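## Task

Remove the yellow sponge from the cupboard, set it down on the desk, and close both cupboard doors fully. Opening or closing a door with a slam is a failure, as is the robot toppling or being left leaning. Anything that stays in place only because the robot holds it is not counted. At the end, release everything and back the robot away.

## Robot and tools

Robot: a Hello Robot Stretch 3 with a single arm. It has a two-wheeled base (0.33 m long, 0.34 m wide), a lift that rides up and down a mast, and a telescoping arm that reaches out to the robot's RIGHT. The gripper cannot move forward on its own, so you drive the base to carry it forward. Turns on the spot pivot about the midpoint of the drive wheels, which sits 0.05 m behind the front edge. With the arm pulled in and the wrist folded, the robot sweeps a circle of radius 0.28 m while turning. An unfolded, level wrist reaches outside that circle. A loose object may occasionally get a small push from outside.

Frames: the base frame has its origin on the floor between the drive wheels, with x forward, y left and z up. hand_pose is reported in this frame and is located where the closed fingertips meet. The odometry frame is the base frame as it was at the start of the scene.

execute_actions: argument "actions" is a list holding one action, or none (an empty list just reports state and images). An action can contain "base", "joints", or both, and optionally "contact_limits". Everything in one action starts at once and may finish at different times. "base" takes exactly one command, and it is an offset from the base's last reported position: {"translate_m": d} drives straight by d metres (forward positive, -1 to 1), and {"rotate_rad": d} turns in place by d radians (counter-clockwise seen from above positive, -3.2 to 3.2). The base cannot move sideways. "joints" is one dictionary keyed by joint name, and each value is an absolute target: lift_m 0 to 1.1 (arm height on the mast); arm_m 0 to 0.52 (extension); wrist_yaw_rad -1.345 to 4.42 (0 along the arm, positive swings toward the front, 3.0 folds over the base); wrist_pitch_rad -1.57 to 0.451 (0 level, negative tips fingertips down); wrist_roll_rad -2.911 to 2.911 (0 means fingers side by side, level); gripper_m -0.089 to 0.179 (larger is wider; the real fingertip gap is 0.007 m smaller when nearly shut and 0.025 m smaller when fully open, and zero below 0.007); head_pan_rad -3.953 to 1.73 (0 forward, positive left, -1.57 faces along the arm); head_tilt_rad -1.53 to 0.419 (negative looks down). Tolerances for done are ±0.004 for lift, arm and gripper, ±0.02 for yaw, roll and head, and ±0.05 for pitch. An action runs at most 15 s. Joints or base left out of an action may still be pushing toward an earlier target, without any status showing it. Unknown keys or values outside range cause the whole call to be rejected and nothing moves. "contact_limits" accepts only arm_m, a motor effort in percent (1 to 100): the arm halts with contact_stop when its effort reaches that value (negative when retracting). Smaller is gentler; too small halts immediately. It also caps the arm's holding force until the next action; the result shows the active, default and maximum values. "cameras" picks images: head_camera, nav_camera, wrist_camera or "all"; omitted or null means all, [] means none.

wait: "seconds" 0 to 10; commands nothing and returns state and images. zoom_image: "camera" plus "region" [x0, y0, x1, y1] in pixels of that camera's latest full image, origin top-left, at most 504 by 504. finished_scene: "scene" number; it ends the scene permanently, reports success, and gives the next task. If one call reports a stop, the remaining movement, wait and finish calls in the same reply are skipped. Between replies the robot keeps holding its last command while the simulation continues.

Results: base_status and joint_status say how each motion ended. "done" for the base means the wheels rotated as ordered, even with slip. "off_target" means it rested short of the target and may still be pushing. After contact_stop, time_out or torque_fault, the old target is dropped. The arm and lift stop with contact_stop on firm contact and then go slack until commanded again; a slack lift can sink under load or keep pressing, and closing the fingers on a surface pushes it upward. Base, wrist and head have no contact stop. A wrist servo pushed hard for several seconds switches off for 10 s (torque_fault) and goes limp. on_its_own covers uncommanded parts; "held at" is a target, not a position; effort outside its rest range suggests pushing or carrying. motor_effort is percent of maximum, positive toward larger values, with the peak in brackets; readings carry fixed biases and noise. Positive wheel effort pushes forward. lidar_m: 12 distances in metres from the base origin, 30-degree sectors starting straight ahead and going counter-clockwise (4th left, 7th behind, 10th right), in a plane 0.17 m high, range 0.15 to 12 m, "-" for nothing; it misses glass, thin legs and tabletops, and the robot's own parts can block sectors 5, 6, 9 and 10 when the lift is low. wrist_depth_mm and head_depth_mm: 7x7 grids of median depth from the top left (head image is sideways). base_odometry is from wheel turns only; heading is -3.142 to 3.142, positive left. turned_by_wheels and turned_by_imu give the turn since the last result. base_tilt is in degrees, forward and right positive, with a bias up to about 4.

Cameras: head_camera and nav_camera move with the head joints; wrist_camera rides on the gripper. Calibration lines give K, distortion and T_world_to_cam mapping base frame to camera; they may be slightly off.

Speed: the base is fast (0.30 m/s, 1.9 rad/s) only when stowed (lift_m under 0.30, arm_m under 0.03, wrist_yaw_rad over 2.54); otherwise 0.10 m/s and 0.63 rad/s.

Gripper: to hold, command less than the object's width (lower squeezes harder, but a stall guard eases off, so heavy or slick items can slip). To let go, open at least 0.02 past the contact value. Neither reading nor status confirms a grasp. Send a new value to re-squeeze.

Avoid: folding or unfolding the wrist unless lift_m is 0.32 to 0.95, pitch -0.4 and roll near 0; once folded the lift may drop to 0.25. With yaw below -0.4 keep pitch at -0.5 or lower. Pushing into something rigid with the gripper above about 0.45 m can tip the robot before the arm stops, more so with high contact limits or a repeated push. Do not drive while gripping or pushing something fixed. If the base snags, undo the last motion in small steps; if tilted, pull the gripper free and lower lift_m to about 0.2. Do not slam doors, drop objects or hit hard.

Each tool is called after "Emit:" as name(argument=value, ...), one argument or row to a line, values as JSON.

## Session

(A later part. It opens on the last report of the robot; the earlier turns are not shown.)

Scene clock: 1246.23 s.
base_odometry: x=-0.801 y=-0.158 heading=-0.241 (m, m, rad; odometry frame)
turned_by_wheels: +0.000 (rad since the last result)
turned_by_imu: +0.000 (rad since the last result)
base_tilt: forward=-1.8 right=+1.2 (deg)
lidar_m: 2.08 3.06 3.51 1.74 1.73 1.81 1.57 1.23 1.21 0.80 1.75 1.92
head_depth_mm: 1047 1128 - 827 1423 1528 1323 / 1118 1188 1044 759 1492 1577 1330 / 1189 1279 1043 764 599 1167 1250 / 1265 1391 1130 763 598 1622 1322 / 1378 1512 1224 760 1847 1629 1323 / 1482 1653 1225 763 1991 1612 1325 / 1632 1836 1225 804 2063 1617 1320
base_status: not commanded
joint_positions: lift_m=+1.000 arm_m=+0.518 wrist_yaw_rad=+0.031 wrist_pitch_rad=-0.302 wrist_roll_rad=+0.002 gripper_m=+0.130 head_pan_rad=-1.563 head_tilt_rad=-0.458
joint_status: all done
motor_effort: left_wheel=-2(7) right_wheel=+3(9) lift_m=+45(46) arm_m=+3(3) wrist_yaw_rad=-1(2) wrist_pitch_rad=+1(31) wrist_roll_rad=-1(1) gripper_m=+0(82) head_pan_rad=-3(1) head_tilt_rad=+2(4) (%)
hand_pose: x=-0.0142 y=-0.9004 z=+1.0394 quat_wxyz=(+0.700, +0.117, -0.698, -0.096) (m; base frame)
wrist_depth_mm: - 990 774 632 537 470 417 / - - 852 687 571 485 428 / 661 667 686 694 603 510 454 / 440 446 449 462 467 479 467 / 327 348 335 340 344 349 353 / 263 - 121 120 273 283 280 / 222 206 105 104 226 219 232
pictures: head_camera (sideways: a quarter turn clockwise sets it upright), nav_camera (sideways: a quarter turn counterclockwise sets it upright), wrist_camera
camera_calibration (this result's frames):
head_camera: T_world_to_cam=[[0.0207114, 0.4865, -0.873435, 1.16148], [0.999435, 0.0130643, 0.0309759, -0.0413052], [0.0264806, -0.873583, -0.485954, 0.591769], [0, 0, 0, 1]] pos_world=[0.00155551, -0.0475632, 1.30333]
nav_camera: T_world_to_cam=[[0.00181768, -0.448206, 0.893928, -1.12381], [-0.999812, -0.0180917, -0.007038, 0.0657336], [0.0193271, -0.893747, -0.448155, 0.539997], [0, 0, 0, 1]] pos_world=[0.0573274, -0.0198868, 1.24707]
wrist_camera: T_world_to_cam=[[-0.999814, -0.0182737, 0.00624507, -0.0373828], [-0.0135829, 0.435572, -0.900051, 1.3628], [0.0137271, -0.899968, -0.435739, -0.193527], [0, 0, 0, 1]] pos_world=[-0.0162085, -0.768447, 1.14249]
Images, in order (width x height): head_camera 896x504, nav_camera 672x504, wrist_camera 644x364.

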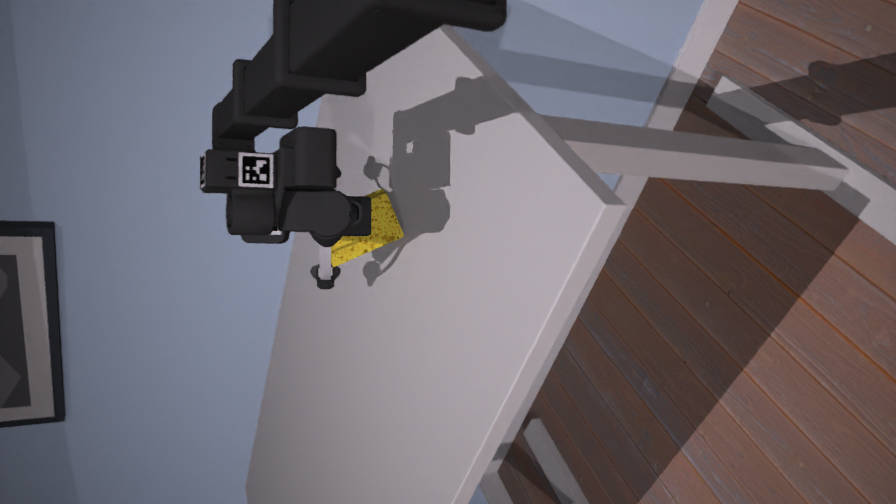

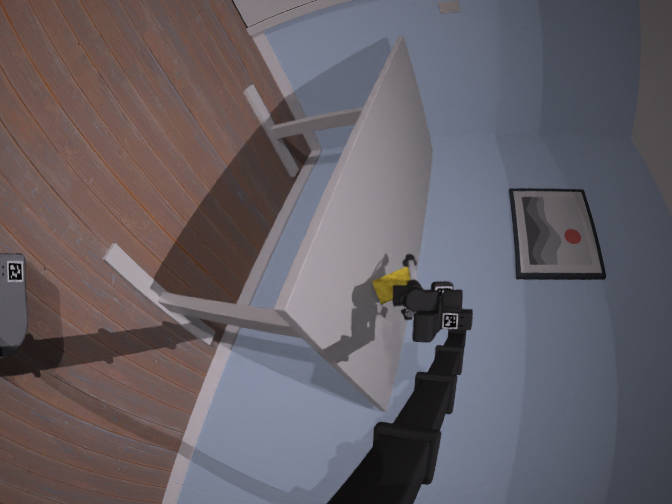

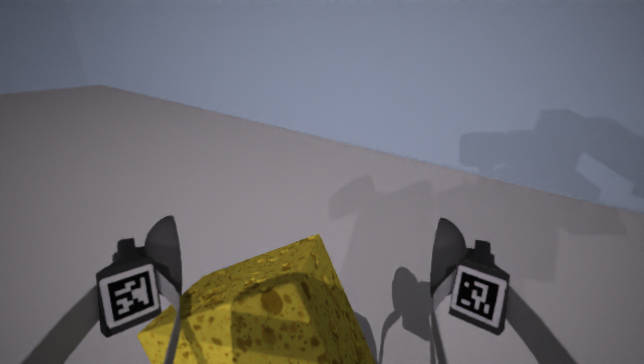

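Emit:
execute_actions(
  actions=[
    {"joints": {"lift_m": 1.07}},
  ],
)

Scene clock: 1253.07 s.
base_odometry: x=-0.801 y=-0.158 heading=-0.241 (m, m, rad; odometry frame)
turned_by_wheels: +0.000 (rad since the last result)
turned_by_imu: -0.001 (rad since the last result)
base_tilt: forward=-1.8 right=+1.1 (deg)
lidar_m: 2.08 3.07 3.50 1.74 1.73 1.81 1.58 1.23 1.21 0.80 1.76 1.92
head_depth_mm: 1051 - 1172 908 1429 1520 1323 / 1116 1226 1226 761 1494 1571 1329 / 1191 - 1118 761 599 1170 1251 / 1272 1413 1125 764 598 1618 1331 / 1374 1517 1218 764 1846 1616 1327 / 1489 1649 1221 761 1998 1621 1326 / 1644 1819 1225 804 2063 1611 1318
base_status: not commanded
joint_positions: lift_m=+1.070 arm_m=+0.518 wrist_yaw_rad=+0.031 wrist_pitch_rad=-0.313 wrist_roll_rad=+0.002 gripper_m=+0.130 head_pan_rad=-1.563 head_tilt_rad=-0.458
joint_status: all done
motor_effort: left_wheel=-3(3) right_wheel=+3(2) lift_m=+49(50) arm_m=+3(3) wrist_yaw_rad=-1(2) wrist_pitch_rad=+7(8) wrist_roll_rad=-2(2) gripper_m=+1(1) head_pan_rad=-3(3) head_tilt_rad=+2(3) (%)
hand_pose: x=-0.0142 y=-0.8992 z=+1.1065 quat_wxyz=(+0.700, +0.121, -0.697, -0.100) (m; base frame)
wrist_depth_mm: - 989 786 646 544 467 418 / - - 850 678 570 492 434 / 842 866 833 735 605 512 450 / 582 593 601 610 615 552 481 / 438 465 449 452 461 465 480 / 351 - 359 364 364 379 376 / 294 288 299 302 305 295 311
pictures: head_camera (sideways: a quarter turn clockwise sets it upright), nav_camera (sideways: a quarter turn counterclockwise sets it upright), wrist_camera
camera_calibration (this result's frames):
head_camera: T_world_to_cam=[[0.0207113, 0.4865, -0.873435, 1.16148], [0.999435, 0.0130644, 0.0309759, -0.0413052], [0.0264807, -0.873583, -0.485954, 0.591769], [0, 0, 0, 1]] pos_world=[0.00155552, -0.0475632, 1.30333]
nav_camera: T_world_to_cam=[[0.00181773, -0.448206, 0.893928, -1.12381], [-0.999812, -0.0180918, -0.007038, 0.0657336], [0.0193272, -0.893747, -0.448155, 0.539997], [0, 0, 0, 1]] pos_world=[0.0573274, -0.0198868, 1.24707]
wrist_camera: T_world_to_cam=[[-0.999811, -0.0183425, 0.0064063, -0.0380594], [-0.0139213, 0.446315, -0.894768, 1.42641], [0.013553, -0.894688, -0.446486, -0.146613], [0, 0, 0, 1]] pos_world=[-0.0162077, -0.768499, 1.21109]
Images, in order (width x height): head_camera 896x504, nav_camera 672x504, wrist_camera 644x364.

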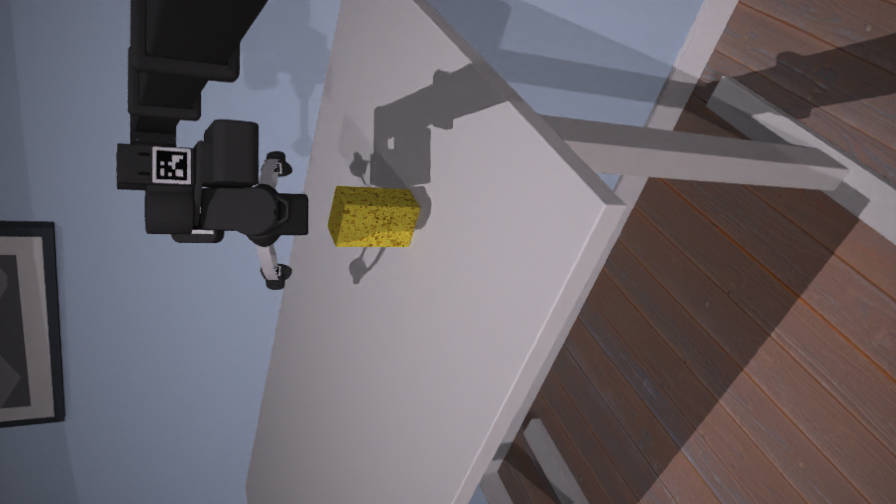

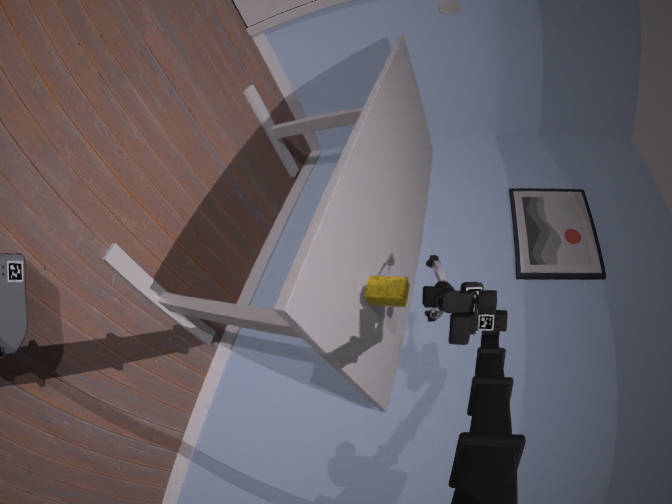

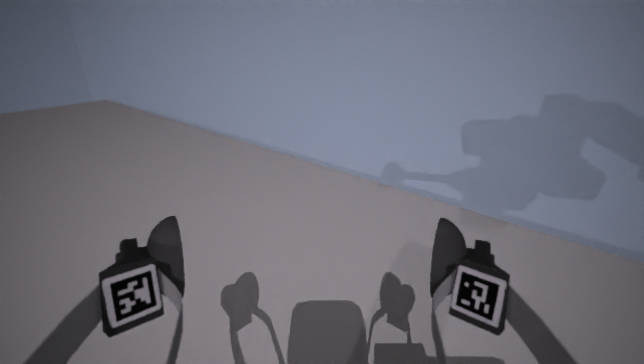

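Emit:
execute_actions(
  actions=[
    {"joints": {"lift_m": 1.09, "arm_m": 0.2, "head_pan_rad": -0.6, "head_tilt_rad": -0.45}},
  ],
)

Scene clock: 1267.17 s.
base_odometry: x=-0.801 y=-0.158 heading=-0.241 (m, m, rad; odometry frame)
turned_by_wheels: +0.000 (rad since the last result)
turned_by_imu: -0.001 (rad since the last result)
base_tilt: forward=-1.8 right=+1.1 (deg)
lidar_m: 2.07 3.08 3.52 1.74 1.73 1.81 1.57 1.23 1.21 0.80 1.75 1.92
head_depth_mm: 1639 1797 1941 2182 2021 1615 1326 / 1656 1786 1975 2171 2076 1615 1324 / 1630 1783 1971 2188 2062 1616 1325 / 1648 1798 1983 2182 2088 1618 1318 / 1658 1803 1982 2181 2082 1612 1324 / 1662 1802 1960 2180 2086 1617 1329 / 1654 1813 1965 2237 2070 1622 1325
base_status: not commanded
joint_positions: lift_m=+1.090 arm_m=+0.200 wrist_yaw_rad=+0.031 wrist_pitch_rad=-0.314 wrist_roll_rad=+0.002 gripper_m=+0.130 head_pan_rad=-0.607 head_tilt_rad=-0.458
joint_status: all done
motor_effort: left_wheel=-3(3) right_wheel=+2(3) lift_m=+49(52) arm_m=-2(2) wrist_yaw_rad=-1(2) wrist_pitch_rad=+8(8) wrist_roll_rad=-1(1) gripper_m=+1(1) head_pan_rad=+2(37) head_tilt_rad=+4(5) (%)
hand_pose: x=-0.0142 y=-0.5814 z=+1.1263 quat_wxyz=(+0.700, +0.122, -0.697, -0.100) (m; base frame)
wrist_depth_mm: - - - 924 786 687 596 / - - - - 821 720 636 / 924 948 960 972 875 753 663 / 624 643 648 620 663 731 689 / 473 500 485 445 497 556 728 / 380 - 387 391 395 846 760 / 327 310 323 324 326 937 804
pictures: head_camera (sideways: a quarter turn clockwise sets it upright), nav_camera (sideways: a quarter turn counterclockwise sets it upright), wrist_camera
camera_calibration (this result's frames):
head_camera: T_world_to_cam=[[-0.385528, 0.297411, -0.87345, 1.16398], [0.565575, 0.824115, 0.0309757, -0.0386584], [0.729036, -0.482059, -0.485928, 0.587449], [0, 0, 0, 1]] pos_world=[0.042341, -0.0311368, 1.30333]
nav_camera: T_world_to_cam=[[0.36723, -0.256924, 0.893942, -1.12605], [-0.561685, -0.827321, -0.00703768, 0.0630606], [0.741385, -0.499529, -0.448128, 0.535557], [0, 0, 0, 1]] pos_world=[0.0518862, 0.0303878, 1.24707]
wrist_camera: T_world_to_cam=[[-0.999811, -0.0183466, 0.00641602, -0.0323728], [-0.0139422, 0.447, -0.894425, 1.30232], [0.0135417, -0.894346, -0.447171, 0.147556], [0, 0, 0, 1]] pos_world=[-0.0162077, -0.450763, 1.23101]
Images, in order (width x height): head_camera 896x504, nav_camera 672x504, wrist_camera 644x364.

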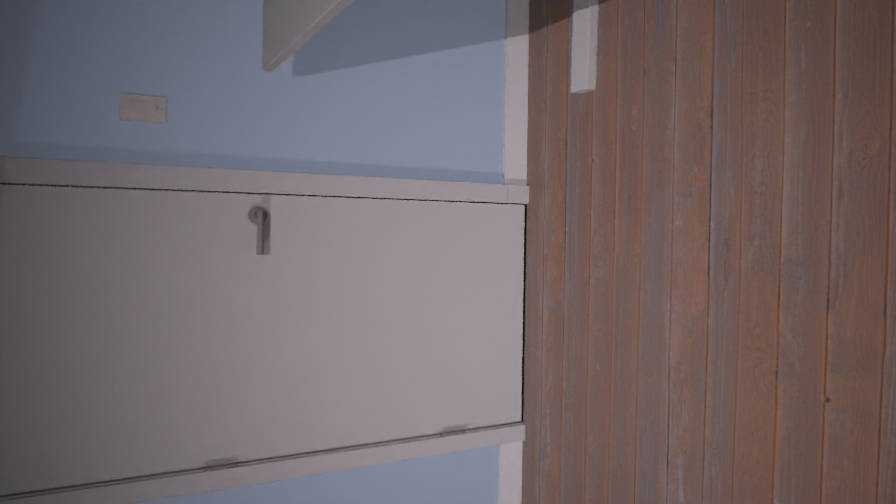

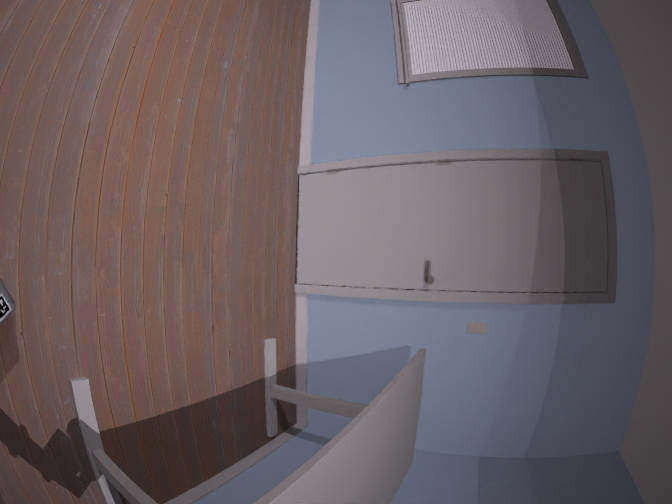

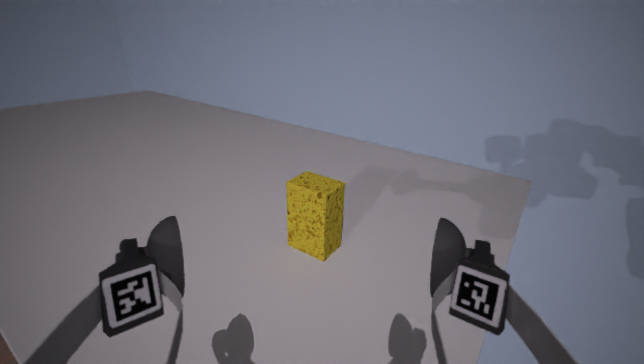

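Emit:
execute_actions(
  actions=[
    {"joints": {"head_pan_rad": 1.6, "head_tilt_rad": -0.45}},
  ],
)

Scene clock: 1276.27 s.
base_odometry: x=-0.801 y=-0.158 heading=-0.241 (m, m, rad; odometry frame)
turned_by_wheels: +0.000 (rad since the last result)
turned_by_imu: -0.001 (rad since the last result)
base_tilt: forward=-1.8 right=+1.1 (deg)
lidar_m: 2.08 3.08 3.51 1.73 1.73 1.80 1.57 1.23 1.21 0.80 1.75 1.92
head_depth_mm: 3221 3456 3681 2868 2068 1624 1325 / 3362 3628 3937 2858 2072 1615 1327 / 2944 3290 3610 2865 2075 1617 1322 / 2599 2215 2277 2484 2074 1617 1321 / 2308 2089 1979 2144 2081 1615 1327 / 2061 2106 1764 1945 2046 1620 1324 / 1930 - - 2171 2062 1644 1365
base_status: not commanded
joint_positions: lift_m=+1.090 arm_m=+0.200 wrist_yaw_rad=+0.031 wrist_pitch_rad=-0.314 wrist_roll_rad=+0.002 gripper_m=+0.130 head_pan_rad=+1.593 head_tilt_rad=-0.458
joint_status: all done
motor_effort: left_wheel=-3(3) right_wheel=+3(3) lift_m=+49(49) arm_m=-2(2) wrist_yaw_rad=-1(2) wrist_pitch_rad=+8(8) wrist_roll_rad=-1(2) gripper_m=+0(0) head_pan_rad=+2(34) head_tilt_rad=+3(3) (%)
hand_pose: x=-0.0142 y=-0.5814 z=+1.1263 quat_wxyz=(+0.700, +0.122, -0.697, -0.100) (m; base frame)
wrist_depth_mm: - - - 934 798 676 611 / - - - 971 834 714 634 / 929 946 979 986 857 756 653 / 631 631 638 617 684 735 691 / 478 500 488 444 497 562 719 / 380 - 390 393 395 841 758 / 328 311 321 323 328 915 788
pictures: head_camera (sideways: a quarter turn clockwise sets it upright), nav_camera (sideways: a quarter turn counterclockwise sets it upright), wrist_camera
camera_calibration (this result's frames):
head_camera: T_world_to_cam=[[-0.0136971, -0.486711, -0.873456, 1.16172], [-0.999143, -0.0274712, 0.0309757, -0.0291135], [-0.039071, 0.873131, -0.485917, 0.59212], [0, 0, 0, 1]] pos_world=[0.00995843, 0.0476237, 1.30333]
nav_camera: T_world_to_cam=[[-0.00827759, 0.448095, 0.893947, -1.12377], [0.999447, 0.0325025, -0.00703755, 0.0535375], [-0.032209, 0.893395, -0.448117, 0.540262], [0, 0, 0, 1]] pos_world=[-0.0454087, 0.0191486, 1.24707]
wrist_camera: T_world_to_cam=[[-0.999811, -0.0183465, 0.00641589, -0.0323726], [-0.013942, 0.447, -0.894425, 1.30232], [0.0135417, -0.894346, -0.447171, 0.147556], [0, 0, 0, 1]] pos_world=[-0.0162077, -0.450763, 1.23101]
Images, in order (width x height): head_camera 896x504, nav_camera 672x504, wrist_camera 644x364.

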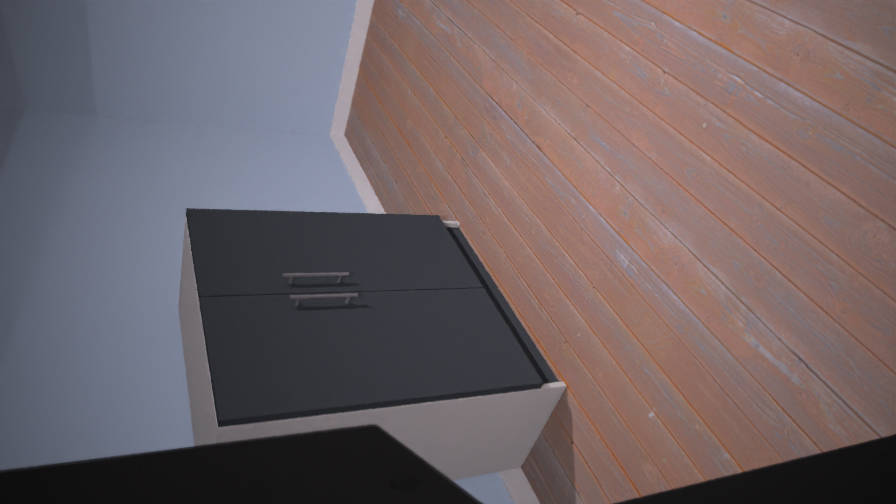

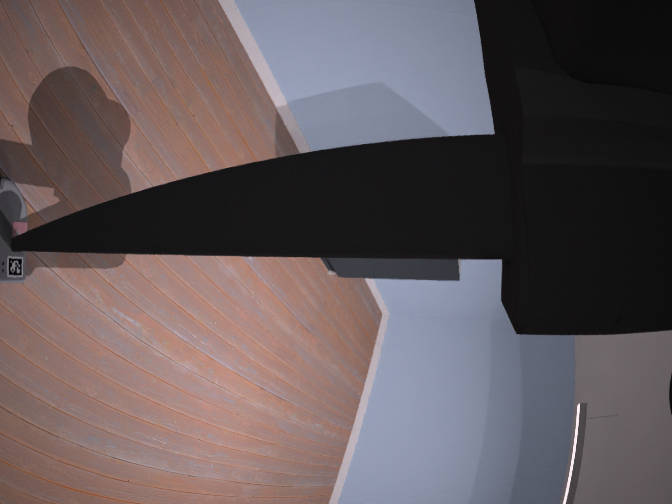

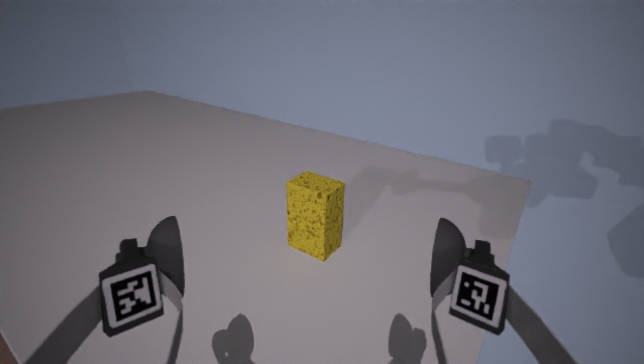

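Both doors are shut flush and the sponge is standing on the desk, so I'm ending the scene.

Emit:
finished_scene(
  scene=2,
)

The scene is finished: the task was done.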